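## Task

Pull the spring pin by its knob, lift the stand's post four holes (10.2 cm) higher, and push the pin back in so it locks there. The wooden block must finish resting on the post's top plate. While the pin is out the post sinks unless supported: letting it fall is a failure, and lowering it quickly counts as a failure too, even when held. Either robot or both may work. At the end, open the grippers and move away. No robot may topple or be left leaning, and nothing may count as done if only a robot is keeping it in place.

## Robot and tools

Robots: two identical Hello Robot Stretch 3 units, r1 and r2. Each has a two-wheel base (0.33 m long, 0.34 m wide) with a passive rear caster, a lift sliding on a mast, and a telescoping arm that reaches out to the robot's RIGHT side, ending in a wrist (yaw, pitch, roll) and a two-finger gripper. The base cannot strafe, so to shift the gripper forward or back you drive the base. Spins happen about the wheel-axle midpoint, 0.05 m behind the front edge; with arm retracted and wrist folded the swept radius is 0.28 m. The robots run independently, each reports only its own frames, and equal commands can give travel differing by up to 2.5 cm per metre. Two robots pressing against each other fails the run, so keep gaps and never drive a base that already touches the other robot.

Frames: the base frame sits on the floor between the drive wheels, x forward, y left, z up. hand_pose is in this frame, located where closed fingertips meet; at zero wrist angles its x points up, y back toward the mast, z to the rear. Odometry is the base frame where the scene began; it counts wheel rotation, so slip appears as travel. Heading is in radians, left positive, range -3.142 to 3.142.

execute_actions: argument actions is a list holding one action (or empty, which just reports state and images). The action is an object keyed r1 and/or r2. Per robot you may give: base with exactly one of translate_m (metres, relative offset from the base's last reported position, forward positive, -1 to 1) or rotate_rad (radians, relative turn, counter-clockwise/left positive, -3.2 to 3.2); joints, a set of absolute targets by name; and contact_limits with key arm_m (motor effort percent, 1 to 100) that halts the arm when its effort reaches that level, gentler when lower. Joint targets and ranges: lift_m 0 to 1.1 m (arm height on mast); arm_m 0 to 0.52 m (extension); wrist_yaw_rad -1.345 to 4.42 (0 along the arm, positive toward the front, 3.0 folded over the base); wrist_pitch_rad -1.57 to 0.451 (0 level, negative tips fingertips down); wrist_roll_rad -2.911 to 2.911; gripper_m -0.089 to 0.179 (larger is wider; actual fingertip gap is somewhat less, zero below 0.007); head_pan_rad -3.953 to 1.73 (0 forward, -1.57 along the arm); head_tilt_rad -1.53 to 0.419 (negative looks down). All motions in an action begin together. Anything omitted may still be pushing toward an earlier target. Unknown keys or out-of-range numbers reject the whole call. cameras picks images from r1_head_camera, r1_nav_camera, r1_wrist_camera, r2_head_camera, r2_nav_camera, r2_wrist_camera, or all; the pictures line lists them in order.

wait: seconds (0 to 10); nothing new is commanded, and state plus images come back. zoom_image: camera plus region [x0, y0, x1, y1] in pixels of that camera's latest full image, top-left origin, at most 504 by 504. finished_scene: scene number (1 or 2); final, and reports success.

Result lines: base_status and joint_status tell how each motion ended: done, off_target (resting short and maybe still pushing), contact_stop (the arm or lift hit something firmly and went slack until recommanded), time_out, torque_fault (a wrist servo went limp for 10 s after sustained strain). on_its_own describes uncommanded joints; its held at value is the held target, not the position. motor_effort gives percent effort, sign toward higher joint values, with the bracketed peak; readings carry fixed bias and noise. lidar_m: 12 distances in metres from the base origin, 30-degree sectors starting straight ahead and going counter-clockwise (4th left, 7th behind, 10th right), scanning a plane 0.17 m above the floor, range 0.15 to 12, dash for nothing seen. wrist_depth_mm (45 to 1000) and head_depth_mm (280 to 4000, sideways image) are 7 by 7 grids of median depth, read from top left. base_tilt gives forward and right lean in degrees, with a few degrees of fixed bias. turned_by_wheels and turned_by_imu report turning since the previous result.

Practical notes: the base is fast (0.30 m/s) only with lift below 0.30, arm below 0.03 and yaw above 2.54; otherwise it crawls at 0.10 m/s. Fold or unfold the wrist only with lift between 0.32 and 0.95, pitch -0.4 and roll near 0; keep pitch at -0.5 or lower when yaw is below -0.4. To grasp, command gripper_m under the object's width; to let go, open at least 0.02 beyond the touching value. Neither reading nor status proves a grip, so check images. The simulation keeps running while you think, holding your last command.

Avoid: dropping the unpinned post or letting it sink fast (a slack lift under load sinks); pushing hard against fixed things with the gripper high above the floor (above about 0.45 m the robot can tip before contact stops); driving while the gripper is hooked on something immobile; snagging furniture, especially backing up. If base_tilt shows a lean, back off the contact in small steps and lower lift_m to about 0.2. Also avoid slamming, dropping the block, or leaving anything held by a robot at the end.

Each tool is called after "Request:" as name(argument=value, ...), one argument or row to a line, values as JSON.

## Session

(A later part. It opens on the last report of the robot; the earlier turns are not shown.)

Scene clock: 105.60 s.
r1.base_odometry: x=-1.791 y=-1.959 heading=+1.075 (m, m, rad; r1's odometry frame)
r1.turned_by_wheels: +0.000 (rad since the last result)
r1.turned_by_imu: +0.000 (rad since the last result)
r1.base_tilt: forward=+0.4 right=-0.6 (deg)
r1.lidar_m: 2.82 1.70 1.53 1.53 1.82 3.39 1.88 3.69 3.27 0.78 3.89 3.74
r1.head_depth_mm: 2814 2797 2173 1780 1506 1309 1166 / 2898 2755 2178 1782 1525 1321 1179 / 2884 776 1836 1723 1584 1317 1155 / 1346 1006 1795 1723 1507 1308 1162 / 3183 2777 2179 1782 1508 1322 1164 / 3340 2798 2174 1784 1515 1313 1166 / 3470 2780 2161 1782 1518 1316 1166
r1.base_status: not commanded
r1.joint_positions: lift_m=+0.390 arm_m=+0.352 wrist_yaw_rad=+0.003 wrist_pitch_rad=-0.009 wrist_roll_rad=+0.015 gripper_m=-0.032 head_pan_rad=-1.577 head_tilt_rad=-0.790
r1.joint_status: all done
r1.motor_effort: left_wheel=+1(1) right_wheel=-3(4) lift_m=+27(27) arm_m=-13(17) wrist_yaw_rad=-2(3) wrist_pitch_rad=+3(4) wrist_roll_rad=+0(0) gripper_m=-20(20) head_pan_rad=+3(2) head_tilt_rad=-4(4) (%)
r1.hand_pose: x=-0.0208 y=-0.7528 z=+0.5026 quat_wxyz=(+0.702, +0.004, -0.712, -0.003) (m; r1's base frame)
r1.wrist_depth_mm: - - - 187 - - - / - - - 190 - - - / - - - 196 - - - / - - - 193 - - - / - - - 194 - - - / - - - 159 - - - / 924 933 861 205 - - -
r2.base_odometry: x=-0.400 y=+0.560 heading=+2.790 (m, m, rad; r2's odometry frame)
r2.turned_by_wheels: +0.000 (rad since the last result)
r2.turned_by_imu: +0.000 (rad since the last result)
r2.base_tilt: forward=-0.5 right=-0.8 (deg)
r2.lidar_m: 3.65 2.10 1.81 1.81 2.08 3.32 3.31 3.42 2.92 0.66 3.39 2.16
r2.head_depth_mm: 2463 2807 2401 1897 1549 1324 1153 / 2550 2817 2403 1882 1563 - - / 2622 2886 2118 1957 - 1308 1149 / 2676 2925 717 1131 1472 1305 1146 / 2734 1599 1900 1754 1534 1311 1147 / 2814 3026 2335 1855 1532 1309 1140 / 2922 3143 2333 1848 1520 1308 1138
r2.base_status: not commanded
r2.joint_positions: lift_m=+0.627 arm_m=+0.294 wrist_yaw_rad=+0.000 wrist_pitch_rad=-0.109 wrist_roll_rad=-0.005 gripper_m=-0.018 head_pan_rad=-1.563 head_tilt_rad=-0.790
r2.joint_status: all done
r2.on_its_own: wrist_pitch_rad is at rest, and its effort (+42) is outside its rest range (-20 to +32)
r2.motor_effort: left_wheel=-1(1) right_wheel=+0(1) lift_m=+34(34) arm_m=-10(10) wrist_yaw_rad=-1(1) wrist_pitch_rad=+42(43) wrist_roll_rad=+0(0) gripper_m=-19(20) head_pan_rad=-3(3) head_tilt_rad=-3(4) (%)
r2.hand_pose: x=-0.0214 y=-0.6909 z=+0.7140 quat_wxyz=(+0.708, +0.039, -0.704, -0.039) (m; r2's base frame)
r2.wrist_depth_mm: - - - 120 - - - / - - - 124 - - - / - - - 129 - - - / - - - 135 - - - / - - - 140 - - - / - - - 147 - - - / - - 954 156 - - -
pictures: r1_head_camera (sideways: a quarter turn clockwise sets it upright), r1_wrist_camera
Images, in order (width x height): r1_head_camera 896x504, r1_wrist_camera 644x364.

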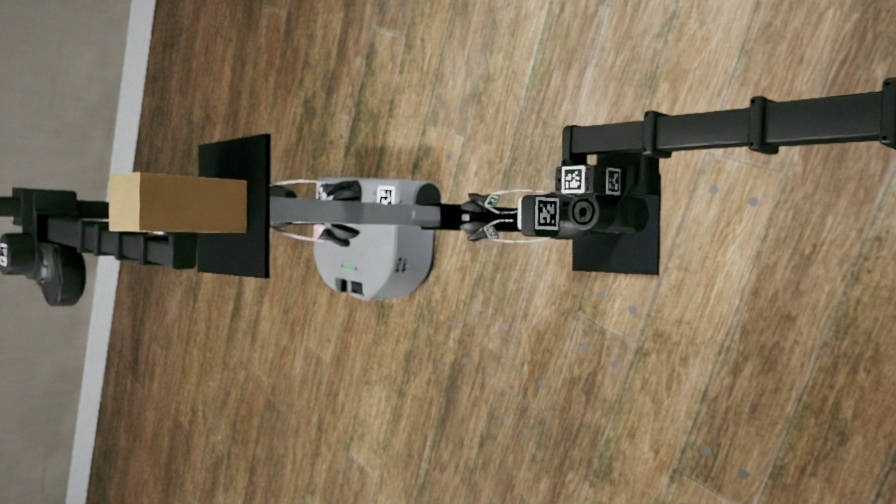

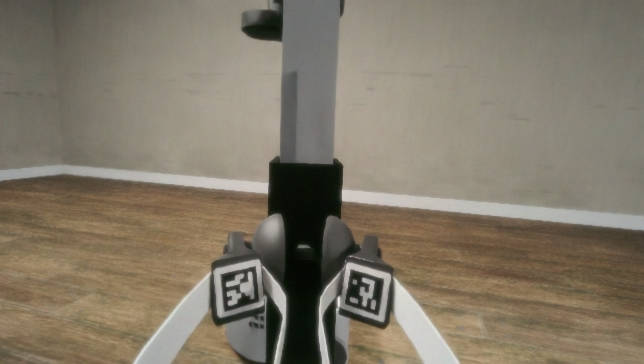

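Request:
execute_actions(
  actions=[
    {"r1":{"joints":{"gripper_m":0.045}},"r2":{"joints":{"lift_m":0.616}}},
  ],
  cameras=[],
)

Request:
execute_actions(
  actions=[
    {"r1":{"joints":{"arm_m":0.366,"lift_m":0.384}}},
  ],
  cameras=["r1_wrist_camera"],
)

Request:
execute_actions(
  actions=[
    {"r1":{"joints":{"gripper_m":-0.07}}},
  ],
  cameras=[],
)

Request:
execute_actions(
  actions=[
    {"r1":{"joints":{"arm_m":0.35}}},
  ],
  cameras=["r1_head_camera","r1_wrist_camera"],
)

Scene clock: 111.97 s.
r1.base_odometry: x=-1.791 y=-1.959 heading=+1.075 (m, m, rad; r1's odometry frame)
r1.turned_by_wheels: +0.000 (rad since the last result)
r1.turned_by_imu: +0.000 (rad since the last result)
r1.base_tilt: forward=+0.4 right=-0.6 (deg)
r1.lidar_m: 2.82 1.70 1.52 1.53 1.82 3.37 1.88 3.70 3.26 0.78 3.93 3.75
r1.head_depth_mm: 2809 2802 2166 1788 1511 1310 1164 / 2960 2762 2175 1797 1530 1306 1184 / 2887 774 1842 1734 1566 1309 1162 / 1362 1022 1794 1692 1501 1312 1154 / 3256 2770 2159 1760 1512 1314 1156 / 3322 2793 2164 1796 1518 1320 1162 / 3402 2771 2160 1792 1516 1307 1162
r1.base_status: not commanded
r1.joint_positions: lift_m=+0.390 arm_m=+0.351 wrist_yaw_rad=+0.003 wrist_pitch_rad=-0.018 wrist_roll_rad=+0.015 gripper_m=+0.045 head_pan_rad=-1.577 head_tilt_rad=-0.790
r1.joint_status: all done
r1.motor_effort: left_wheel=-1(1) right_wheel=+0(3) lift_m=+28(27) arm_m=-7(13) wrist_yaw_rad=-1(1) wrist_pitch_rad=+8(8) wrist_roll_rad=-1(0) gripper_m=+1(81) head_pan_rad=+3(3) head_tilt_rad=-5(4) (%)
r1.hand_pose: x=-0.0208 y=-0.7522 z=+0.5003 quat_wxyz=(+0.702, +0.008, -0.712, -0.006) (m; r1's base frame)
r1.wrist_depth_mm: - - - 186 - - - / - - - 191 - - - / - - - 195 - - - / - - - 191 - - - / - - - 195 - - - / - - - 199 - - - / 902 936 850 206 911 - -
r2.base_odometry: x=-0.400 y=+0.560 heading=+2.790 (m, m, rad; r2's odometry frame)
r2.turned_by_wheels: +0.000 (rad since the last result)
r2.turned_by_imu: +0.000 (rad since the last result)
r2.base_tilt: forward=-0.5 right=-0.8 (deg)
r2.lidar_m: 3.66 2.10 1.81 1.81 2.07 3.31 3.32 3.41 2.92 0.66 3.37 2.16
r2.head_depth_mm: 2466 2811 2378 1896 1557 1332 1154 / 2541 2856 2403 1881 1579 1350 - / 2620 2919 2145 1924 - 1313 1152 / 2700 2910 717 1132 1484 1307 1143 / 2723 1612 1928 1754 1531 1307 1141 / 2821 3078 2331 1847 1529 1308 1136 / 2923 3161 2313 1846 1528 1302 1141
r2.base_status: not commanded
r2.joint_positions: lift_m=+0.616 arm_m=+0.294 wrist_yaw_rad=+0.000 wrist_pitch_rad=-0.080 wrist_roll_rad=-0.005 gripper_m=-0.018 head_pan_rad=-1.563 head_tilt_rad=-0.790
r2.joint_status: all done
r2.motor_effort: left_wheel=+0(0) right_wheel=+1(1) lift_m=+21(31) arm_m=-10(10) wrist_yaw_rad=+0(0) wrist_pitch_rad=+31(42) wrist_roll_rad=+0(0) gripper_m=-19(20) head_pan_rad=-3(2) head_tilt_rad=-4(4) (%)
r2.hand_pose: x=-0.0214 y=-0.6923 z=+0.7103 quat_wxyz=(+0.709, +0.029, -0.704, -0.028) (m; r2's base frame)
r2.wrist_depth_mm: - - - 121 - - - / - - - 125 - - - / - - - 131 - - - / - - - 135 - - - / - - - 140 - - - / - - - 145 - - - / - - 939 153 - - -
pictures: none
No camera images: the call's "cameras" was empty. Leave "cameras" out to get every camera's image.

Scene clock: 112.90 s.
r1.base_odometry: x=-1.791 y=-1.959 heading=+1.075 (m, m, rad; r1's odometry frame)
r1.turned_by_wheels: +0.000 (rad since the last result)
r1.turned_by_imu: +0.000 (rad since the last result)
r1.base_tilt: forward=+0.6 right=-0.6 (deg)
r1.lidar_m: 2.82 1.69 1.52 1.53 1.82 3.37 1.89 3.71 3.27 0.78 3.89 3.75
r1.head_depth_mm: 2880 2729 2184 1793 1510 1313 1163 / 2914 2751 2166 1772 1512 1312 1172 / 2877 777 1840 1708 - 1306 1163 / 1364 1025 1782 1709 1506 1317 1156 / 3210 2749 2155 1782 1523 1316 1161 / 3324 2773 2178 1783 1510 1311 1164 / 3381 2794 2193 1785 1519 1319 1165
r1.base_status: not commanded
r1.joint_positions: lift_m=+0.384 arm_m=+0.366 wrist_yaw_rad=+0.002 wrist_pitch_rad=-0.019 wrist_roll_rad=+0.015 gripper_m=+0.045 head_pan_rad=-1.577 head_tilt_rad=-0.790
r1.joint_status: all done
r1.motor_effort: left_wheel=-1(1) right_wheel=+0(0) lift_m=+27(27) arm_m=+7(6) wrist_yaw_rad=+0(1) wrist_pitch_rad=+8(8) wrist_roll_rad=+0(1) gripper_m=-1(1) head_pan_rad=+3(3) head_tilt_rad=-5(5) (%)
r1.hand_pose: x=-0.0208 y=-0.7663 z=+0.4941 quat_wxyz=(+0.702, +0.008, -0.712, -0.006) (m; r1's base frame)
r1.wrist_depth_mm: - - - 173 - - - / - - - 176 - - - / - - - 180 - - - / - - - 177 - - - / - - - 180 - - - / - - - 147 - - - / 903 905 850 190 910 989 -
r2.base_odometry: x=-0.400 y=+0.560 heading=+2.790 (m, m, rad; r2's odometry frame)
r2.turned_by_wheels: +0.000 (rad since the last result)
r2.turned_by_imu: +0.000 (rad since the last result)
r2.base_tilt: forward=-0.5 right=-0.7 (deg)
r2.lidar_m: 3.66 2.10 1.80 1.80 2.07 3.31 3.31 3.40 2.92 0.66 3.36 2.16
r2.head_depth_mm: 2458 2799 2399 1872 1547 1325 1153 / 2548 2863 2395 1891 1574 1346 - / 2623 2921 2123 1919 - 1303 1147 / 2696 2906 718 1125 1484 1301 1145 / 2741 1599 1899 1761 1538 1308 1141 / 2840 3053 2355 1854 1540 1310 1140 / 2940 3135 2335 1850 1524 1309 1137
r2.base_status: not commanded
r2.joint_positions: lift_m=+0.616 arm_m=+0.294 wrist_yaw_rad=+0.000 wrist_pitch_rad=-0.080 wrist_roll_rad=-0.005 gripper_m=-0.018 head_pan_rad=-1.563 head_tilt_rad=-0.790
r2.joint_status: not commanded
r2.motor_effort: left_wheel=+0(1) right_wheel=+1(0) lift_m=+21(21) arm_m=-10(10) wrist_yaw_rad=-2(1) wrist_pitch_rad=+31(31) wrist_roll_rad=+0(0) gripper_m=-19(19) head_pan_rad=-3(3) head_tilt_rad=-3(4) (%)
r2.hand_pose: x=-0.0214 y=-0.6923 z=+0.7103 quat_wxyz=(+0.709, +0.029, -0.704, -0.028) (m; r2's base frame)
r2.wrist_depth_mm: - - - 122 - - - / - - - 126 - - - / - - - 130 - - - / - - - 135 - - - / - - - 140 - - - / - - - 145 - - - / - - 956 153 - - -
pictures: r1_wrist_camera
Images, in order (width x height): r1_wrist_camera 644x364.

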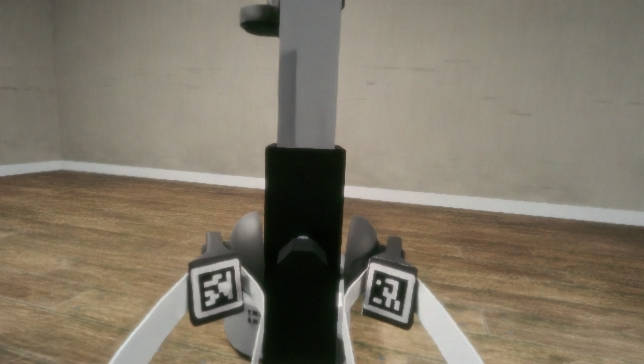

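Scene clock: 114.53 s.
r1.base_odometry: x=-1.791 y=-1.959 heading=+1.075 (m, m, rad; r1's odometry frame)
r1.turned_by_wheels: +0.000 (rad since the last result)
r1.turned_by_imu: +0.000 (rad since the last result)
r1.base_tilt: forward=+0.5 right=-0.5 (deg)
r1.lidar_m: 2.82 1.69 1.52 1.53 1.82 3.37 1.88 3.68 3.28 0.78 3.92 3.75
r1.head_depth_mm: 2809 2767 2188 1772 1511 1310 1159 / 2883 2801 2171 1771 1495 1314 1160 / 2897 776 1860 1727 - 1305 1164 / 1366 1021 1786 1734 1511 1306 1160 / 3243 2797 2207 1788 1507 1310 1168 / 3245 2782 2147 1796 1516 1323 1158 / 3431 2815 2179 1772 1516 1312 1164
r1.base_status: not commanded
r1.joint_positions: lift_m=+0.384 arm_m=+0.366 wrist_yaw_rad=+0.002 wrist_pitch_rad=-0.020 wrist_roll_rad=+0.015 gripper_m=-0.069 head_pan_rad=-1.577 head_tilt_rad=-0.790
r1.joint_status: all done
r1.motor_effort: left_wheel=-1(1) right_wheel=-1(0) lift_m=+27(27) arm_m=+7(6) wrist_yaw_rad=-1(2) wrist_pitch_rad=+9(9) wrist_roll_rad=+0(0) gripper_m=-34(100) head_pan_rad=+3(3) head_tilt_rad=-5(5) (%)
r1.hand_pose: x=-0.0209 y=-0.7662 z=+0.4938 quat_wxyz=(+0.702, +0.008, -0.712, -0.007) (m; r1's base frame)
r1.wrist_depth_mm: - - - 173 - - - / - - - 176 - - - / - - - 180 - - - / - - - 177 - - - / - - - 180 - - - / - - - 147 - - - / 950 920 850 192 951 - 978
r2.base_odometry: x=-0.400 y=+0.560 heading=+2.790 (m, m, rad; r2's odometry frame)
r2.turned_by_wheels: +0.000 (rad since the last result)
r2.turned_by_imu: +0.000 (rad since the last result)
r2.base_tilt: forward=-0.4 right=-0.8 (deg)
r2.lidar_m: 3.65 2.10 1.80 1.80 2.08 3.30 3.30 3.41 2.93 0.66 3.39 2.16
r2.head_depth_mm: 2486 2795 2389 1890 1559 1325 1162 / 2545 2879 2401 1876 1581 1349 - / 2613 2903 2123 1939 - 1308 1147 / 2677 2913 717 1126 1493 1307 1147 / 2701 1598 1907 1754 1523 1311 1139 / 2826 3031 2342 1848 1530 1309 1144 / 2915 3152 2325 1848 1522 1299 1137
r2.base_status: not commanded
r2.joint_positions: lift_m=+0.616 arm_m=+0.294 wrist_yaw_rad=+0.000 wrist_pitch_rad=-0.080 wrist_roll_rad=-0.005 gripper_m=-0.018 head_pan_rad=-1.563 head_tilt_rad=-0.790
r2.joint_status: not commanded
r2.motor_effort: left_wheel=-1(1) right_wheel=+1(0) lift_m=+21(21) arm_m=-10(10) wrist_yaw_rad=-1(2) wrist_pitch_rad=+31(31) wrist_roll_rad=+0(0) gripper_m=-19(20) head_pan_rad=-3(2) head_tilt_rad=-5(5) (%)
r2.hand_pose: x=-0.0214 y=-0.6923 z=+0.7103 quat_wxyz=(+0.709, +0.029, -0.704, -0.028) (m; r2's base frame)
r2.wrist_depth_mm: - - - 121 - - - / - - - 126 - - - / - - - 130 - - - / - - - 135 - - - / - - - 140 - - - / - - - 146 - - - / - - 964 152 - - -
pictures: none
No camera images: the call's "cameras" was empty. Leave "cameras" out to get every camera's image.

Scene clock: 115.87 s.
r1.base_odometry: x=-1.791 y=-1.959 heading=+1.075 (m, m, rad; r1's odometry frame)
r1.turned_by_wheels: +0.000 (rad since the last result)
r1.turned_by_imu: +0.000 (rad since the last result)
r1.base_tilt: forward=+0.5 right=-0.6 (deg)
r1.lidar_m: 2.83 1.70 1.53 1.53 1.82 3.37 1.89 3.72 3.27 0.78 3.89 3.75
r1.head_depth_mm: 2807 2761 2175 1790 1511 1307 1163 / 2929 2754 2160 1770 1533 1315 1179 / 2890 775 1891 1736 1574 1284 1156 / 1362 1019 1792 1734 1498 1307 1166 / 3192 2787 2174 1776 1509 1321 1161 / 3282 2766 2161 1773 1518 1321 1169 / 3375 2765 2169 1782 1531 1313 1166
r1.base_status: not commanded
r1.joint_positions: lift_m=+0.384 arm_m=+0.351 wrist_yaw_rad=+0.003 wrist_pitch_rad=-0.013 wrist_roll_rad=+0.015 gripper_m=-0.062 head_pan_rad=-1.577 head_tilt_rad=-0.791
r1.joint_status: all done
r1.on_its_own: gripper_m is held at -0.064, not at your -0.070, by its stall guard, which is still easing; arm_m is at rest, and its effort (-20) is outside its rest range (-14 to +14)
r1.motor_effort: left_wheel=+1(3) right_wheel=-5(6) lift_m=+28(28) arm_m=-20(26) wrist_yaw_rad=-2(1) wrist_pitch_rad=+5(9) wrist_roll_rad=+0(0) gripper_m=-29(34) head_pan_rad=+3(3) head_tilt_rad=-4(4) (%)
r1.hand_pose: x=-0.0206 y=-0.7521 z=+0.4955 quat_wxyz=(+0.702, +0.006, -0.712, -0.004) (m; r1's base frame)
r1.wrist_depth_mm: - - - 188 - - - / - - - 189 - - - / - - - 193 - - - / - - - 191 - - - / - - - 193 - - - / - - - 155 - - - / 914 943 876 205 973 998 -
r2.base_odometry: x=-0.400 y=+0.560 heading=+2.790 (m, m, rad; r2's odometry frame)
r2.turned_by_wheels: +0.000 (rad since the last result)
r2.turned_by_imu: +0.000 (rad since the last result)
r2.base_tilt: forward=-0.5 right=-0.8 (deg)
r2.lidar_m: 3.67 2.09 1.80 1.81 2.07 3.34 3.32 3.42 2.92 0.66 3.35 2.16
r2.head_depth_mm: 2458 2805 2403 1883 1548 1323 1152 / 2558 2837 2384 1881 1568 1356 - / 2616 2916 2148 1939 - 1304 1151 / 2686 2917 716 1129 1486 1302 1146 / 2716 1595 1924 1760 1542 1312 1139 / 2836 3099 2357 1838 1544 1302 1139 / 2913 3119 2323 1839 1528 1299 1138
r2.base_status: not commanded
r2.joint_positions: lift_m=+0.616 arm_m=+0.294 wrist_yaw_rad=+0.000 wrist_pitch_rad=-0.080 wrist_roll_rad=-0.005 gripper_m=-0.018 head_pan_rad=-1.563 head_tilt_rad=-0.790
r2.joint_status: not commanded
r2.motor_effort: left_wheel=+0(1) right_wheel=+1(1) lift_m=+21(21) arm_m=-10(10) wrist_yaw_rad=-1(1) wrist_pitch_rad=+31(30) wrist_roll_rad=+0(0) gripper_m=-20(19) head_pan_rad=-2(2) head_tilt_rad=-4(5) (%)
r2.hand_pose: x=-0.0214 y=-0.6923 z=+0.7103 quat_wxyz=(+0.709, +0.029, -0.704, -0.028) (m; r2's base frame)
r2.wrist_depth_mm: - - - 122 - - - / - - - 126 - - - / - - - 130 - - - / - - - 135 - - - / - - - 140 - - - / - - - 145 - - - / - - 942 153 - - -
pictures: r1_head_camera (sideways: a quarter turn clockwise sets it upright), r1_wrist_camera
Images, in order (width x height): r1_head_camera 896x504, r1_wrist_camera 644x364.

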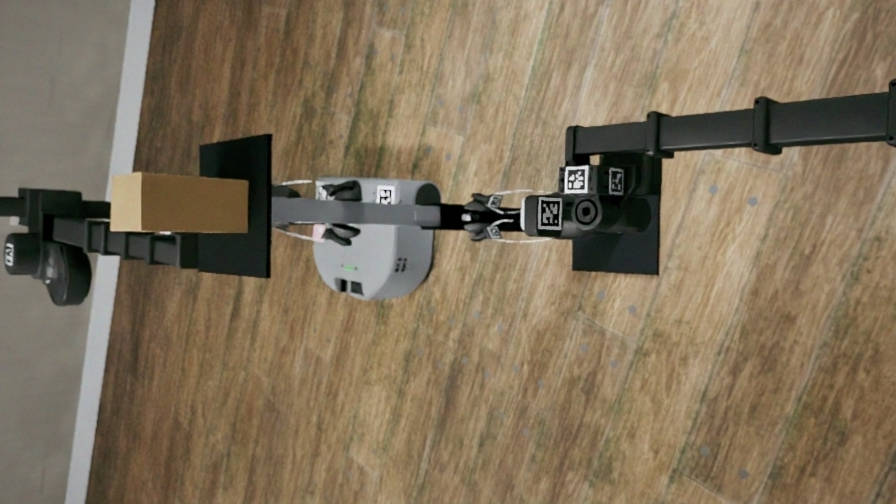

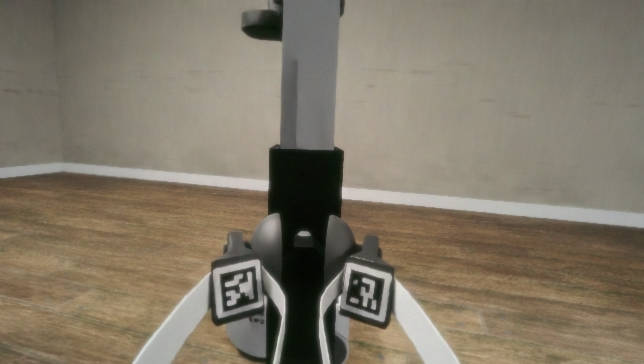

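Request:
execute_actions(
  actions=[
    {"r1":{"joints":{"gripper_m":0.045}}},
  ],
  cameras=[],
)

Request:
execute_actions(
  actions=[
    {"r1":{"joints":{"arm_m":0.366,"lift_m":0.387}}},
  ],
  cameras=[],
)

Request:
execute_actions(
  actions=[
    {"r1":{"joints":{"gripper_m":-0.089}}},
  ],
  cameras=[],
)

Request:
execute_actions(
  actions=[
    {"r1":{"joints":{"arm_m":0.354}}},
  ],
  cameras=[],
)

Request:
execute_actions(
  actions=[
    {"r2":{"joints":{"lift_m":0.632}}},
  ],
  cameras=["r1_head_camera","r1_wrist_camera"],
)

Scene clock: 123.43 s.
r1.base_odometry: x=-1.791 y=-1.959 heading=+1.075 (m, m, rad; r1's odometry frame)
r1.turned_by_wheels: +0.000 (rad since the last result)
r1.turned_by_imu: +0.001 (rad since the last result)
r1.base_tilt: forward=+0.3 right=-0.6 (deg)
r1.lidar_m: 2.83 1.69 1.53 1.53 1.82 3.36 1.89 3.69 3.27 0.78 3.91 3.75
r1.head_depth_mm: 2856 2775 2160 1761 1498 1315 1161 / 2916 2745 2182 1775 1513 1312 1169 / 2873 777 1845 1746 1589 1292 1156 / 1362 1024 1808 1713 1502 1319 1165 / 3248 2778 2169 1781 1520 1313 1157 / 3319 2773 2186 1805 1519 1316 1165 / 3464 2798 2140 1780 1520 1314 1169
r1.base_status: not commanded
r1.joint_positions: lift_m=+0.384 arm_m=+0.350 wrist_yaw_rad=+0.003 wrist_pitch_rad=-0.018 wrist_roll_rad=+0.015 gripper_m=+0.045 head_pan_rad=-1.577 head_tilt_rad=-0.791
r1.joint_status: all done
r1.motor_effort: left_wheel=+0(1) right_wheel=-1(4) lift_m=+28(28) arm_m=-7(15) wrist_yaw_rad=-1(1) wrist_pitch_rad=+8(8) wrist_roll_rad=+0(0) gripper_m=+0(79) head_pan_rad=+3(3) head_tilt_rad=-5(5) (%)
r1.hand_pose: x=-0.0207 y=-0.7512 z=+0.4942 quat_wxyz=(+0.702, +0.008, -0.712, -0.006) (m; r1's base frame)
r1.wrist_depth_mm: - - - 187 - - - / - - - 192 - - - / - - - 195 - - - / - - - 193 - - - / - - - 195 - - - / - - - 201 - - - / 917 962 851 208 927 - -
r2.base_odometry: x=-0.400 y=+0.560 heading=+2.790 (m, m, rad; r2's odometry frame)
r2.turned_by_wheels: +0.000 (rad since the last result)
r2.turned_by_imu: +0.001 (rad since the last result)
r2.base_tilt: forward=-0.6 right=-0.7 (deg)
r2.lidar_m: 3.66 2.10 1.80 1.80 2.07 3.31 3.32 3.42 2.92 0.66 3.34 2.16
r2.head_depth_mm: 2456 2780 2419 1898 1556 1326 1157 / 2559 2868 2392 1885 1578 1353 - / 2617 2885 2137 1937 - 1309 1149 / 2676 2914 717 1135 1489 1304 1145 / 2727 1608 1896 1759 1545 1307 1143 / 2862 3037 2350 1848 1532 1309 1142 / 2893 3148 2330 1846 1529 1306 1139
r2.base_status: not commanded
r2.joint_positions: lift_m=+0.616 arm_m=+0.294 wrist_yaw_rad=+0.000 wrist_pitch_rad=-0.080 wrist_roll_rad=-0.005 gripper_m=-0.018 head_pan_rad=-1.563 head_tilt_rad=-0.790
r2.joint_status: not commanded
r2.motor_effort: left_wheel=+0(0) right_wheel=+0(0) lift_m=+21(21) arm_m=-10(10) wrist_yaw_rad=+0(1) wrist_pitch_rad=+31(31) wrist_roll_rad=+0(0) gripper_m=-18(19) head_pan_rad=-3(3) head_tilt_rad=-4(5) (%)
r2.hand_pose: x=-0.0214 y=-0.6923 z=+0.7103 quat_wxyz=(+0.709, +0.029, -0.704, -0.028) (m; r2's base frame)
r2.wrist_depth_mm: - - - 122 - - - / - - - 126 - - - / - - - 131 - - - / - - - 135 - - - / - - - 140 - - - / - - - 145 - - - / - - 935 153 - - -
pictures: none
No camera images: the call's "cameras" was empty. Leave "cameras" out to get every camera's image.

Scene clock: 124.40 s.
r1.base_odometry: x=-1.791 y=-1.959 heading=+1.075 (m, m, rad; r1's odometry frame)
r1.turned_by_wheels: +0.000 (rad since the last result)
r1.turned_by_imu: +0.000 (rad since the last result)
r1.base_tilt: forward=+0.4 right=-0.5 (deg)
r1.lidar_m: 2.82 1.70 1.52 1.53 1.82 3.35 1.88 3.70 3.27 0.78 3.88 3.74
r1.head_depth_mm: 2876 2781 2161 1788 1517 1312 1157 / 2966 2787 2184 1780 1520 1306 1172 / 2879 776 1862 1711 - 1297 1166 / 1357 1027 1785 1716 1499 1311 1167 / 3232 2809 2170 1774 1512 1309 1163 / 3297 2754 2159 1777 1516 1315 1167 / 3383 2768 2168 1791 1510 1317 1162
r1.base_status: not commanded
r1.joint_positions: lift_m=+0.387 arm_m=+0.366 wrist_yaw_rad=+0.002 wrist_pitch_rad=-0.019 wrist_roll_rad=+0.015 gripper_m=+0.045 head_pan_rad=-1.577 head_tilt_rad=-0.791
r1.joint_status: all done
r1.motor_effort: left_wheel=+0(0) right_wheel=-1(1) lift_m=+44(45) arm_m=+6(4) wrist_yaw_rad=-1(1) wrist_pitch_rad=+8(8) wrist_roll_rad=+0(0) gripper_m=+1(0) head_pan_rad=+3(3) head_tilt_rad=-4(4) (%)
r1.hand_pose: x=-0.0208 y=-0.7663 z=+0.4965 quat_wxyz=(+0.702, +0.008, -0.712, -0.006) (m; r1's base frame)
r1.wrist_depth_mm: - - - 172 - - - / - - - 177 - - - / - - - 180 - - - / - - - 176 - - - / - - - 179 - - - / - - - 143 - - - / 869 902 881 190 945 - -
r2.base_odometry: x=-0.400 y=+0.560 heading=+2.790 (m, m, rad; r2's odometry frame)
r2.turned_by_wheels: +0.000 (rad since the last result)
r2.turned_by_imu: +0.000 (rad since the last result)
r2.base_tilt: forward=-0.4 right=-0.7 (deg)
r2.lidar_m: 3.69 2.09 1.80 1.81 2.07 3.31 3.31 3.41 2.93 0.66 3.37 2.17
r2.head_depth_mm: 2487 2801 2396 1884 1556 1322 1154 / 2530 2880 2391 1880 1574 1358 - / 2602 2893 2131 1933 - 1314 1143 / 2680 2886 719 1123 1483 1301 1148 / 2725 1619 1917 1760 1537 1304 1141 / 2823 3064 2347 1852 1531 1308 1138 / 2959 3136 2350 1847 1531 1305 1139
r2.base_status: not commanded
r2.joint_positions: lift_m=+0.616 arm_m=+0.294 wrist_yaw_rad=+0.000 wrist_pitch_rad=-0.080 wrist_roll_rad=-0.005 gripper_m=-0.018 head_pan_rad=-1.563 head_tilt_rad=-0.790
r2.joint_status: not commanded
r2.motor_effort: left_wheel=+0(0) right_wheel=+0(1) lift_m=+21(21) arm_m=-10(10) wrist_yaw_rad=-1(1) wrist_pitch_rad=+31(31) wrist_roll_rad=+0(0) gripper_m=-19(19) head_pan_rad=-2(2) head_tilt_rad=-4(3) (%)
r2.hand_pose: x=-0.0214 y=-0.6923 z=+0.7103 quat_wxyz=(+0.709, +0.029, -0.704, -0.028) (m; r2's base frame)
r2.wrist_depth_mm: - - - 121 - - - / - - - 126 - - - / - - - 130 - - - / - - - 135 - - - / - - - 140 - - - / - - - 145 - - - / - - 948 152 - - -
pictures: none
No camera images: the call's "cameras" was empty. Leave "cameras" out to get every camera's image.

Scene clock: 126.23 s.
r1.base_odometry: x=-1.791 y=-1.959 heading=+1.075 (m, m, rad; r1's odometry frame)
r1.turned_by_wheels: +0.000 (rad since the last result)
r1.turned_by_imu: +0.000 (rad since the last result)
r1.base_tilt: forward=+0.5 right=-0.6 (deg)
r1.lidar_m: 2.82 1.70 1.52 1.53 1.81 3.38 1.89 3.70 3.27 0.78 3.89 3.75
r1.head_depth_mm: 2817 2774 2168 1801 1524 1314 1162 / 2912 2773 2180 1763 1524 1311 1174 / 2902 777 1843 1731 - 1304 1161 / 1373 1030 1778 1700 1498 1318 1166 / 3190 2796 2172 1787 1521 1323 1161 / 3258 2777 2173 1773 1512 1316 1162 / 3389 2806 2189 1782 1515 1315 1162
r1.base_status: not commanded
r1.joint_positions: lift_m=+0.387 arm_m=+0.366 wrist_yaw_rad=+0.002 wrist_pitch_rad=-0.020 wrist_roll_rad=+0.015 gripper_m=-0.087 head_pan_rad=-1.577 head_tilt_rad=-0.791
r1.joint_status: all done
r1.motor_effort: left_wheel=+0(0) right_wheel=-1(1) lift_m=+43(45) arm_m=+6(7) wrist_yaw_rad=+0(2) wrist_pitch_rad=+9(9) wrist_roll_rad=+0(0) gripper_m=-40(100) head_pan_rad=+3(3) head_tilt_rad=-5(4) (%)
r1.hand_pose: x=-0.0210 y=-0.7662 z=+0.4962 quat_wxyz=(+0.702, +0.008, -0.712, -0.007) (m; r1's base frame)
r1.wrist_depth_mm: - - - 173 - - - / - - - 176 - - - / - - - 181 - - - / - - - 177 - - - / - - - 179 - - - / - - - 143 - - - / 888 920 855 193 994 - 969
r2.base_odometry: x=-0.400 y=+0.560 heading=+2.790 (m, m, rad; r2's odometry frame)
r2.turned_by_wheels: +0.000 (rad since the last result)
r2.turned_by_imu: +0.000 (rad since the last result)
r2.base_tilt: forward=-0.4 right=-0.8 (deg)
r2.lidar_m: 3.68 2.10 1.80 1.81 2.07 3.31 3.31 3.42 2.93 0.66 3.36 2.16
r2.head_depth_mm: 2488 2790 2393 1879 1556 1328 1148 / 2539 2835 2391 1885 1579 1344 - / 2603 2901 2125 1932 - 1301 1145 / 2663 2924 716 1127 1481 1305 1146 / 2693 1620 1910 1756 1538 1310 1140 / 2832 3068 2335 1839 1531 1306 1142 / 2904 3164 2336 1840 1528 1307 1138
r2.base_status: not commanded
r2.joint_positions: lift_m=+0.616 arm_m=+0.294 wrist_yaw_rad=+0.000 wrist_pitch_rad=-0.080 wrist_roll_rad=-0.005 gripper_m=-0.018 head_pan_rad=-1.563 head_tilt_rad=-0.790
r2.joint_status: not commanded
r2.motor_effort: left_wheel=-1(0) right_wheel=+0(0) lift_m=+21(21) arm_m=-10(10) wrist_yaw_rad=-1(2) wrist_pitch_rad=+31(31) wrist_roll_rad=+0(0) gripper_m=-19(19) head_pan_rad=-3(3) head_tilt_rad=-5(4) (%)
r2.hand_pose: x=-0.0214 y=-0.6923 z=+0.7103 quat_wxyz=(+0.709, +0.029, -0.704, -0.028) (m; r2's base frame)
r2.wrist_depth_mm: - - - 122 - - - / - - - 126 - - - / - - - 131 - - - / - - - 136 - - - / - - - 139 - - - / - - - 144 - - - / - - 929 153 - - -
pictures: none
No camera images: the call's "cameras" was empty. Leave "cameras" out to get every camera's image.

Scene clock: 127.10 s.
r1.base_odometry: x=-1.791 y=-1.959 heading=+1.075 (m, m, rad; r1's odometry frame)
r1.turned_by_wheels: +0.000 (rad since the last result)
r1.turned_by_imu: +0.001 (rad since the last result)
r1.base_tilt: forward=+0.5 right=-0.3 (deg)
r1.lidar_m: 2.82 1.70 1.52 1.53 1.82 3.36 1.89 3.72 3.27 0.78 3.89 3.73
r1.head_depth_mm: 2840 2766 2155 1786 1519 1319 1160 / 2891 2772 2155 1784 1528 1313 1170 / 2893 776 1866 1732 1590 1319 1150 / 1358 1024 1796 1705 1508 1317 1166 / 3227 2783 2160 1782 1500 1313 1166 / 3318 2750 2170 1783 1510 1305 1160 / 3400 2789 2178 1790 1510 1315 1157
r1.base_status: not commanded
r1.joint_positions: lift_m=+0.387 arm_m=+0.356 wrist_yaw_rad=+0.003 wrist_pitch_rad=-0.008 wrist_roll_rad=+0.015 gripper_m=-0.084 head_pan_rad=-1.577 head_tilt_rad=-0.791
r1.joint_status: all done
r1.on_its_own: arm_m is at rest, and its effort (-28) is outside its rest range (-14 to +14)
r1.motor_effort: left_wheel=+2(3) right_wheel=-7(7) lift_m=+43(43) arm_m=-28(37) wrist_yaw_rad=-2(1) wrist_pitch_rad=+3(8) wrist_roll_rad=+0(0) gripper_m=-36(41) head_pan_rad=+3(3) head_tilt_rad=-4(4) (%)
r1.hand_pose: x=-0.0206 y=-0.7568 z=+0.4993 quat_wxyz=(+0.702, +0.004, -0.712, -0.002) (m; r1's base frame)
r1.wrist_depth_mm: - - - 182 - - - / - - - 186 - - - / - - - 190 - - - / - - - 187 - - - / - - - 189 - - - / - - - 149 - - - / 923 910 863 200 981 984 -
r2.base_odometry: x=-0.400 y=+0.560 heading=+2.790 (m, m, rad; r2's odometry frame)
r2.turned_by_wheels: +0.000 (rad since the last result)
r2.turned_by_imu: +0.000 (rad since the last result)
r2.base_tilt: forward=-0.4 right=-0.8 (deg)
r2.lidar_m: 3.63 2.09 1.80 1.80 2.08 3.31 3.31 3.40 2.92 0.66 3.39 2.16
r2.head_depth_mm: 2489 2801 2422 1890 1564 1324 1152 / 2563 2824 2376 1862 1571 1347 - / 2623 2889 2126 1947 - 1306 1146 / 2695 2928 717 1125 1485 1305 1144 / 2735 1602 1905 1758 1540 1314 1139 / 2835 3075 2330 1843 1538 1306 1138 / 2900 3118 2327 1851 1534 1303 1134
r2.base_status: not commanded
r2.joint_positions: lift_m=+0.616 arm_m=+0.294 wrist_yaw_rad=+0.000 wrist_pitch_rad=-0.080 wrist_roll_rad=-0.005 gripper_m=-0.018 head_pan_rad=-1.563 head_tilt_rad=-0.790
r2.joint_status: not commanded
r2.motor_effort: left_wheel=+0(1) right_wheel=+0(0) lift_m=+21(21) arm_m=-10(10) wrist_yaw_rad=+0(1) wrist_pitch_rad=+31(31) wrist_roll_rad=+0(0) gripper_m=-19(19) head_pan_rad=-2(3) head_tilt_rad=-4(4) (%)
r2.hand_pose: x=-0.0214 y=-0.6923 z=+0.7103 quat_wxyz=(+0.709, +0.029, -0.704, -0.028) (m; r2's base frame)
r2.wrist_depth_mm: - - - 122 - - - / - - - 126 - - - / - - - 130 - - - / - - - 135 - - - / - - - 140 - - - / - - - 145 - - - / - - 964 152 - - -
pictures: none
No camera images: the call's "cameras" was empty. Leave "cameras" out to get every camera's image.

Scene clock: 127.97 s.
r1.base_odometry: x=-1.791 y=-1.959 heading=+1.075 (m, m, rad; r1's odometry frame)
r1.turned_by_wheels: +0.000 (rad since the last result)
r1.turned_by_imu: +0.000 (rad since the last result)
r1.base_tilt: forward=+0.4 right=-0.3 (deg)
r1.lidar_m: 2.82 1.70 1.52 1.53 1.82 3.36 1.88 3.68 3.26 0.78 3.91 3.75
r1.head_depth_mm: 2813 2727 2174 1768 1496 1310 1160 / 2907 2798 2179 1775 1541 1316 1169 / 2897 768 1969 1728 1562 1313 1158 / 1350 862 1836 1709 1504 1319 1162 / 3252 2766 2167 1784 1511 1317 1158 / 3344 2771 2178 1793 1516 1313 1157 / 3487 2815 2186 1800 1510 1319 1169
r1.base_status: not commanded
r1.joint_positions: lift_m=+0.387 arm_m=+0.356 wrist_yaw_rad=+0.003 wrist_pitch_rad=-0.008 wrist_roll_rad=+0.015 gripper_m=-0.078 head_pan_rad=-1.577 head_tilt_rad=-0.791
r1.joint_status: not commanded
r1.on_its_own: gripper_m is held at -0.079, not at your -0.089, by its stall guard, which is still easing; arm_m is at rest, and its effort (-27) is outside its rest range (-14 to +14)
r1.motor_effort: left_wheel=+3(3) right_wheel=-7(7) lift_m=+43(44) arm_m=-27(28) wrist_yaw_rad=-2(1) wrist_pitch_rad=+3(3) wrist_roll_rad=+0(0) gripper_m=-16(37) head_pan_rad=+3(3) head_tilt_rad=-5(5) (%)
r1.hand_pose: x=-0.0206 y=-0.7567 z=+0.4993 quat_wxyz=(+0.702, +0.004, -0.712, -0.002) (m; r1's base frame)
r1.wrist_depth_mm: - - - 182 - - - / - - - 186 - - - / - - - 190 - - - / - - - 185 - - - / - - - 188 - - - / - - - 150 - - - / 937 941 834 201 994 990 -
r2.base_odometry: x=-0.400 y=+0.560 heading=+2.790 (m, m, rad; r2's odometry frame)
r2.turned_by_wheels: +0.000 (rad since the last result)
r2.turned_by_imu: +0.000 (rad since the last result)
r2.base_tilt: forward=-0.5 right=-0.7 (deg)
r2.lidar_m: 3.66 2.10 1.81 1.81 2.08 3.31 3.31 3.43 2.92 0.66 3.37 2.16
r2.head_depth_mm: 2461 2779 2397 1872 1552 1325 1150 / 2582 2845 2379 1886 1592 - - / 2616 2890 2143 1934 - 1309 1143 / 2695 2908 701 1196 1504 1303 1143 / 2723 1597 1910 1757 1543 1315 1143 / 2793 3074 2353 1843 1527 1307 1138 / 2879 3112 2334 1843 1522 1302 1140
r2.base_status: not commanded
r2.joint_positions: lift_m=+0.631 arm_m=+0.294 wrist_yaw_rad=+0.000 wrist_pitch_rad=-0.092 wrist_roll_rad=-0.005 gripper_m=-0.018 head_pan_rad=-1.563 head_tilt_rad=-0.790
r2.joint_status: all done
r2.on_its_own: wrist_pitch_rad is at rest, and its effort (+35) is outside its rest range (-20 to +32)
r2.motor_effort: left_wheel=+0(0) right_wheel=+1(1) lift_m=+32(33) arm_m=-10(10) wrist_yaw_rad=-1(0) wrist_pitch_rad=+35(36) wrist_roll_rad=+0(0) gripper_m=-19(19) head_pan_rad=-3(3) head_tilt_rad=-4(4) (%)
r2.hand_pose: x=-0.0214 y=-0.6917 z=+0.7225 quat_wxyz=(+0.709, +0.033, -0.704, -0.033) (m; r2's base frame)
r2.wrist_depth_mm: - - - 121 - - - / - - - 126 - - - / - - - 130 - - - / - - - 135 - - - / - - - 141 - - - / - - - 145 - - - / - - 919 153 - - -
pictures: r1_head_camera (sideways: a quarter turn clockwise sets it upright), r1_wrist_camera
Images, in order (width x height): r1_head_camera 896x504, r1_wrist_camera 644x364.

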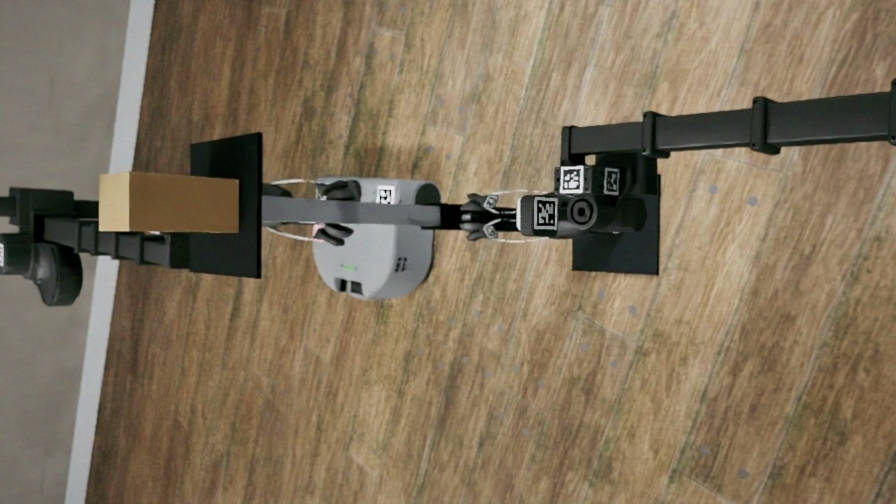

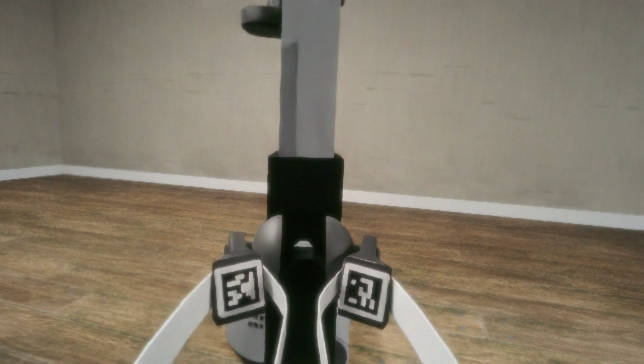

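Request:
execute_actions(
  actions=[
    {"r1":{"joints":{"gripper_m":-0.085,"arm_m":0.357}}},
  ],
  cameras=[],
)

Request:
execute_actions(
  actions=[
    {"r2":{"joints":{"lift_m":0.709}}},
  ],
  cameras=["r1_head_camera","r1_wrist_camera"],
)

Scene clock: 130.93 s.
r1.base_odometry: x=-1.791 y=-1.959 heading=+1.075 (m, m, rad; r1's odometry frame)
r1.turned_by_wheels: +0.000 (rad since the last result)
r1.turned_by_imu: +0.000 (rad since the last result)
r1.base_tilt: forward=+0.3 right=-0.6 (deg)
r1.lidar_m: 2.83 1.70 1.52 1.53 1.82 3.37 1.88 3.69 3.26 0.78 3.88 3.74
r1.head_depth_mm: 2832 2758 2169 1775 1506 1313 1168 / 2911 2766 2165 1778 1531 1304 1174 / 2891 772 1986 1744 1574 1305 1159 / 1357 864 1845 1722 1510 1310 1158 / 3249 2763 2166 1783 1514 1319 1170 / 3236 2743 2169 1774 1520 1323 1160 / 3427 2772 2177 1790 1514 1308 1163
r1.base_status: not commanded
r1.joint_positions: lift_m=+0.387 arm_m=+0.357 wrist_yaw_rad=+0.003 wrist_pitch_rad=-0.009 wrist_roll_rad=+0.015 gripper_m=-0.083 head_pan_rad=-1.577 head_tilt_rad=-0.791
r1.joint_status: all done
r1.motor_effort: left_wheel=+2(3) right_wheel=-6(7) lift_m=+44(44) arm_m=-5(20) wrist_yaw_rad=-2(1) wrist_pitch_rad=+4(4) wrist_roll_rad=+0(0) gripper_m=-36(98) head_pan_rad=+3(3) head_tilt_rad=-5(4) (%)
r1.hand_pose: x=-0.0206 y=-0.7583 z=+0.4990 quat_wxyz=(+0.702, +0.005, -0.712, -0.002) (m; r1's base frame)
r1.wrist_depth_mm: - - - 181 - - - / - - - 186 - - - / - - - 190 - - - / - - - 185 - - - / - - - 188 - - - / - - - 149 - - - / 924 917 856 198 - - -
r2.base_odometry: x=-0.400 y=+0.560 heading=+2.790 (m, m, rad; r2's odometry frame)
r2.turned_by_wheels: +0.000 (rad since the last result)
r2.turned_by_imu: +0.000 (rad since the last result)
r2.base_tilt: forward=-0.5 right=-0.8 (deg)
r2.lidar_m: 3.68 2.10 1.80 1.80 2.07 3.32 3.32 3.42 2.92 0.66 3.39 2.17
r2.head_depth_mm: 2468 2799 2384 1898 1561 1324 1153 / 2527 2837 2385 1880 1588 - - / 2620 2898 2142 1918 - 1316 1144 / 2711 2880 702 1192 1507 1300 1141 / 2715 1627 1918 1767 1538 1308 1145 / 2807 3083 2323 1850 1533 1315 1132 / 2903 3130 2340 1853 1520 1299 1138
r2.base_status: not commanded
r2.joint_positions: lift_m=+0.631 arm_m=+0.294 wrist_yaw_rad=+0.000 wrist_pitch_rad=-0.092 wrist_roll_rad=-0.005 gripper_m=-0.018 head_pan_rad=-1.563 head_tilt_rad=-0.790
r2.joint_status: not commanded
r2.on_its_own: wrist_pitch_rad is at rest, and its effort (+35) is outside its rest range (-20 to +32)
r2.motor_effort: left_wheel=+0(1) right_wheel=+0(0) lift_m=+32(32) arm_m=-10(10) wrist_yaw_rad=-1(1) wrist_pitch_rad=+35(35) wrist_roll_rad=+0(0) gripper_m=-19(19) head_pan_rad=-2(3) head_tilt_rad=-5(5) (%)
r2.hand_pose: x=-0.0214 y=-0.6917 z=+0.7225 quat_wxyz=(+0.709, +0.033, -0.704, -0.033) (m; r2's base frame)
r2.wrist_depth_mm: - - - 121 - - - / - - - 125 - - - / - - - 130 - - - / - - - 135 - - - / - - - 140 - - - / - - - 146 - - - / - - 946 153 - - -
pictures: none
No camera images: the call's "cameras" was empty. Leave "cameras" out to get every camera's image.

Scene clock: 132.47 s.
r1.base_odometry: x=-1.791 y=-1.959 heading=+1.075 (m, m, rad; r1's odometry frame)
r1.turned_by_wheels: +0.000 (rad since the last result)
r1.turned_by_imu: +0.000 (rad since the last result)
r1.base_tilt: forward=+0.5 right=-0.6 (deg)
r1.lidar_m: 2.83 1.70 1.52 1.53 1.81 3.38 1.88 3.70 3.27 0.78 3.90 3.76
r1.head_depth_mm: 2823 2779 2140 1786 1501 1309 1162 / 2896 2666 2183 1790 1537 1317 1179 / 690 756 1911 1733 1580 1311 1166 / 1124 918 1834 1707 1495 1317 1170 / 3174 2761 2175 1772 1510 1319 1170 / 3330 2797 2174 1775 1505 1312 1164 / 3420 2783 2194 1786 1520 1317 1163
r1.base_status: not commanded
r1.joint_positions: lift_m=+0.387 arm_m=+0.357 wrist_yaw_rad=+0.003 wrist_pitch_rad=-0.009 wrist_roll_rad=+0.015 gripper_m=-0.077 head_pan_rad=-1.577 head_tilt_rad=-0.791
r1.joint_status: not commanded
r1.on_its_own: gripper_m is held at -0.078, not at your -0.085, by its stall guard, which is still easing
r1.motor_effort: left_wheel=+2(2) right_wheel=-6(6) lift_m=+44(43) arm_m=-6(4) wrist_yaw_rad=-2(2) wrist_pitch_rad=+4(4) wrist_roll_rad=+0(0) gripper_m=-34(36) head_pan_rad=+3(3) head_tilt_rad=-5(5) (%)
r1.hand_pose: x=-0.0206 y=-0.7583 z=+0.4990 quat_wxyz=(+0.702, +0.005, -0.712, -0.002) (m; r1's base frame)
r1.wrist_depth_mm: - - - 180 - - - / - - - 184 - - - / - - - 189 - - - / - - - 184 - - - / - - - 189 - - - / - - - 149 - - - / 944 955 873 199 - - 985
r2.base_odometry: x=-0.400 y=+0.560 heading=+2.790 (m, m, rad; r2's odometry frame)
r2.turned_by_wheels: +0.000 (rad since the last result)
r2.turned_by_imu: +0.000 (rad since the last result)
r2.base_tilt: forward=-0.5 right=-0.8 (deg)
r2.lidar_m: 3.64 2.10 1.81 1.80 2.08 3.32 3.31 3.39 2.92 0.66 3.37 2.16
r2.head_depth_mm: 2500 2786 2397 1875 1550 1352 - / 2543 2848 2387 1938 - - 1146 / 2634 2836 2202 - 1505 1324 1153 / 2635 627 766 1706 1472 1312 1142 / 2733 1587 1917 1765 1542 1312 1145 / 2818 3068 2336 1852 1542 1308 1141 / 2898 3122 2320 1840 1524 1305 1137
r2.base_status: not commanded
r2.joint_positions: lift_m=+0.708 arm_m=+0.294 wrist_yaw_rad=+0.000 wrist_pitch_rad=-0.092 wrist_roll_rad=-0.005 gripper_m=-0.018 head_pan_rad=-1.563 head_tilt_rad=-0.790
r2.joint_status: all done
r2.on_its_own: wrist_pitch_rad is at rest, and its effort (+35) is outside its rest range (-20 to +32)
r2.motor_effort: left_wheel=+0(1) right_wheel=+1(0) lift_m=+32(34) arm_m=-10(10) wrist_yaw_rad=-1(1) wrist_pitch_rad=+35(36) wrist_roll_rad=+0(0) gripper_m=-19(20) head_pan_rad=-4(1) head_tilt_rad=-4(4) (%)
r2.hand_pose: x=-0.0214 y=-0.6917 z=+0.7994 quat_wxyz=(+0.709, +0.033, -0.704, -0.033) (m; r2's base frame)
r2.wrist_depth_mm: - - - 121 - - - / - - - 125 - - - / - - - 130 - - - / - - - 135 - - - / - - - 140 - - - / - - - 146 - - - / - - - 154 - - -
pictures: r1_head_camera (sideways: a quarter turn clockwise sets it upright), r1_wrist_camera
Images, in order (width x height): r1_head_camera 896x504, r1_wrist_camera 644x364.

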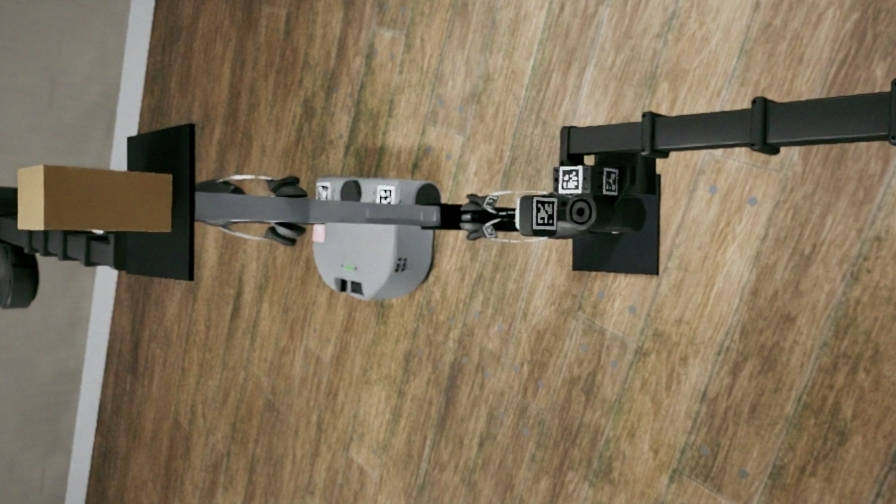

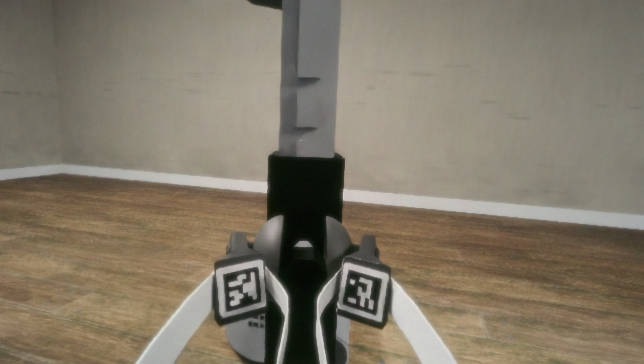

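Request:
execute_actions(
  actions=[
    {"r1":{"joints":{"gripper_m":0.06}},"r2":{"joints":{"lift_m":0.716}}},
  ],
  cameras=["r1_wrist_camera"],
)

Request:
execute_actions(
  actions=[
    {"r2":{"joints":{"lift_m":0.73}}},
  ],
  cameras=["r1_head_camera","r1_wrist_camera"],
)

Scene clock: 136.57 s.
r1.base_odometry: x=-1.791 y=-1.959 heading=+1.075 (m, m, rad; r1's odometry frame)
r1.turned_by_wheels: +0.000 (rad since the last result)
r1.turned_by_imu: +0.000 (rad since the last result)
r1.base_tilt: forward=+0.4 right=-0.7 (deg)
r1.lidar_m: 2.82 1.70 1.53 1.53 1.81 3.37 1.88 3.70 3.28 0.78 3.92 3.75
r1.head_depth_mm: 2843 2774 2197 1785 1497 1313 1158 / 2903 2656 2175 1772 1529 1316 1173 / 692 784 1884 1715 1589 1294 1163 / 1107 2492 1834 1687 1494 1307 1167 / 3227 2786 2207 1779 1504 1312 1151 / 3281 2772 2175 1773 1515 1315 1167 / 3352 2747 2184 1793 1520 1318 1163
r1.base_status: not commanded
r1.joint_positions: lift_m=+0.387 arm_m=+0.357 wrist_yaw_rad=+0.003 wrist_pitch_rad=-0.018 wrist_roll_rad=+0.015 gripper_m=+0.060 head_pan_rad=-1.577 head_tilt_rad=-0.791
r1.joint_status: all done
r1.motor_effort: left_wheel=-1(2) right_wheel=+0(5) lift_m=+43(44) arm_m=-3(5) wrist_yaw_rad=-2(2) wrist_pitch_rad=+8(8) wrist_roll_rad=+0(0) gripper_m=+1(80) head_pan_rad=+3(3) head_tilt_rad=-4(4) (%)
r1.hand_pose: x=-0.0207 y=-0.7579 z=+0.4967 quat_wxyz=(+0.702, +0.008, -0.712, -0.006) (m; r1's base frame)
r1.wrist_depth_mm: - - - 180 - - - / - - - 184 - - - / - - - 188 - - - / - - - 185 - - - / - - - 189 - - - / - - 798 194 - - - / 903 927 846 200 935 980 994
r2.base_odometry: x=-0.400 y=+0.560 heading=+2.790 (m, m, rad; r2's odometry frame)
r2.turned_by_wheels: +0.000 (rad since the last result)
r2.turned_by_imu: +0.000 (rad since the last result)
r2.base_tilt: forward=-0.5 right=-0.8 (deg)
r2.lidar_m: 3.67 2.10 1.80 1.80 2.07 3.31 3.30 3.42 2.92 0.66 3.38 2.16
r2.head_depth_mm: 2509 2811 2412 1902 1558 1354 - / 2512 2845 2394 1944 - - 1137 / 2602 2835 2191 - 1508 1319 1148 / 2644 629 759 1191 1475 1305 1145 / 2702 1580 1919 1755 1535 1307 1142 / 2812 3097 2334 1850 1536 1310 1142 / 2902 3155 2325 1846 1533 1304 1135
r2.base_status: not commanded
r2.joint_positions: lift_m=+0.715 arm_m=+0.294 wrist_yaw_rad=+0.000 wrist_pitch_rad=-0.093 wrist_roll_rad=-0.005 gripper_m=-0.018 head_pan_rad=-1.563 head_tilt_rad=-0.790
r2.joint_status: all done
r2.on_its_own: wrist_pitch_rad is at rest, and its effort (+36) is outside its rest range (-20 to +32)
r2.motor_effort: left_wheel=+0(1) right_wheel=+0(1) lift_m=+33(33) arm_m=-10(10) wrist_yaw_rad=+0(0) wrist_pitch_rad=+36(36) wrist_roll_rad=+0(0) gripper_m=-19(19) head_pan_rad=-1(2) head_tilt_rad=-4(4) (%)
r2.hand_pose: x=-0.0214 y=-0.6917 z=+0.8063 quat_wxyz=(+0.709, +0.033, -0.704, -0.033) (m; r2's base frame)
r2.wrist_depth_mm: - - - 121 - - - / - - - 125 - - - / - - - 130 - - - / - - - 135 - - - / - - - 140 - - - / - - - 145 - - - / - - - 153 - - -
pictures: r1_wrist_camera
Images, in order (width x height): r1_wrist_camera 644x364.

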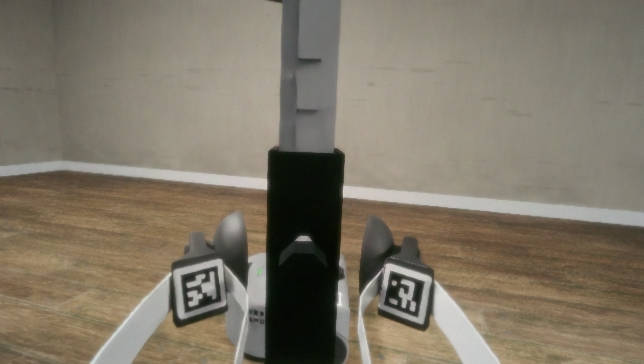

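Scene clock: 137.50 s.
r1.base_odometry: x=-1.791 y=-1.959 heading=+1.075 (m, m, rad; r1's odometry frame)
r1.turned_by_wheels: +0.000 (rad since the last result)
r1.turned_by_imu: +0.000 (rad since the last result)
r1.base_tilt: forward=+0.4 right=-0.6 (deg)
r1.lidar_m: 2.83 1.70 1.53 1.53 1.81 3.38 1.88 3.71 3.26 0.78 3.91 3.75
r1.head_depth_mm: 2850 2755 2162 1774 1508 1312 1162 / 2928 2651 2170 1780 1532 1304 1168 / 678 789 1906 1712 1593 1304 1164 / 1015 2499 1842 1704 1498 1313 1167 / 3225 2761 2182 1782 1514 1318 1161 / 3273 2746 2170 1784 1518 1311 1162 / 3368 2754 2178 1783 1515 1320 1170
r1.base_status: not commanded
r1.joint_positions: lift_m=+0.387 arm_m=+0.357 wrist_yaw_rad=+0.003 wrist_pitch_rad=-0.018 wrist_roll_rad=+0.015 gripper_m=+0.060 head_pan_rad=-1.577 head_tilt_rad=-0.791
r1.joint_status: not commanded
r1.motor_effort: left_wheel=-1(1) right_wheel=-1(1) lift_m=+44(44) arm_m=-3(3) wrist_yaw_rad=-3(1) wrist_pitch_rad=+8(8) wrist_roll_rad=+0(0) gripper_m=+1(1) head_pan_rad=+2(3) head_tilt_rad=-4(4) (%)
r1.hand_pose: x=-0.0207 y=-0.7579 z=+0.4967 quat_wxyz=(+0.702, +0.008, -0.712, -0.006) (m; r1's base frame)
r1.wrist_depth_mm: - - - 180 - - - / - - - 184 - - - / - - - 189 - - - / - - - 186 - - - / - - - 190 - - - / - - 829 195 - - - / 882 926 875 200 952 - -
r2.base_odometry: x=-0.400 y=+0.560 heading=+2.790 (m, m, rad; r2's odometry frame)
r2.turned_by_wheels: +0.000 (rad since the last result)
r2.turned_by_imu: +0.000 (rad since the last result)
r2.base_tilt: forward=-0.5 right=-0.8 (deg)
r2.lidar_m: 3.67 2.10 1.81 1.81 2.08 3.30 3.31 3.41 2.92 0.66 3.37 2.16
r2.head_depth_mm: 2464 2816 2398 1895 1562 1353 - / 2556 2825 2389 1924 - 1312 1147 / 2626 2771 2296 - 1524 1319 1150 / 2694 628 776 1444 1470 1302 1147 / 2701 1589 1906 1757 1531 1308 1142 / 2830 3061 2359 1854 1529 1301 1142 / 2942 3174 2339 1847 1528 1303 1135
r2.base_status: not commanded
r2.joint_positions: lift_m=+0.729 arm_m=+0.294 wrist_yaw_rad=+0.000 wrist_pitch_rad=-0.111 wrist_roll_rad=-0.005 gripper_m=-0.018 head_pan_rad=-1.563 head_tilt_rad=-0.790
r2.joint_status: all done
r2.on_its_own: wrist_pitch_rad is at rest, and its effort (+43) is outside its rest range (-20 to +32)
r2.motor_effort: left_wheel=+0(0) right_wheel=+0(1) lift_m=+34(35) arm_m=-10(10) wrist_yaw_rad=-1(1) wrist_pitch_rad=+43(44) wrist_roll_rad=+0(0) gripper_m=-19(19) head_pan_rad=-2(2) head_tilt_rad=-4(5) (%)
r2.hand_pose: x=-0.0214 y=-0.6908 z=+0.8157 quat_wxyz=(+0.708, +0.039, -0.704, -0.039) (m; r2's base frame)
r2.wrist_depth_mm: - - - 119 - - - / - - - 124 - - - / - - - 130 - - - / - - - 135 - - - / - - - 140 - - - / - - - 146 - - - / - - - 155 - - -
pictures: r1_head_camera (sideways: a quarter turn clockwise sets it upright), r1_wrist_camera
Images, in order (width x height): r1_head_camera 896x504, r1_wrist_camera 644x364.

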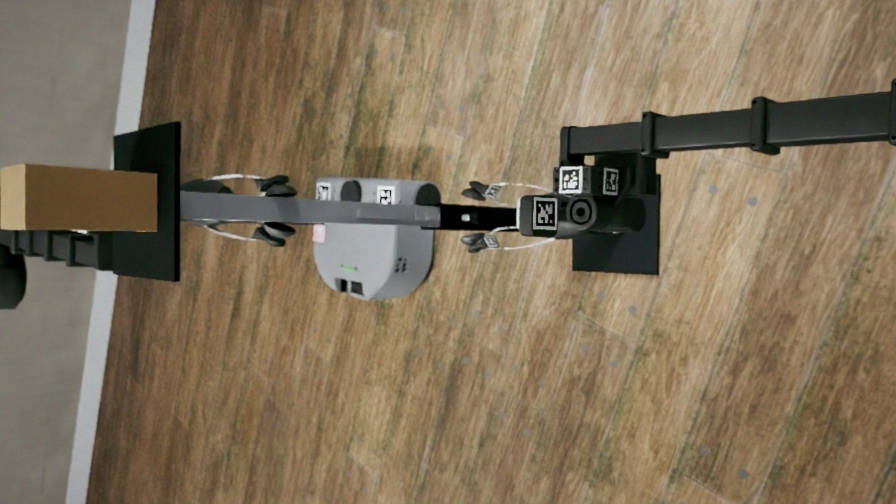

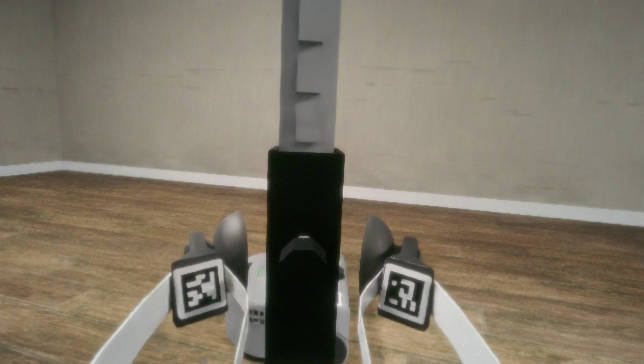

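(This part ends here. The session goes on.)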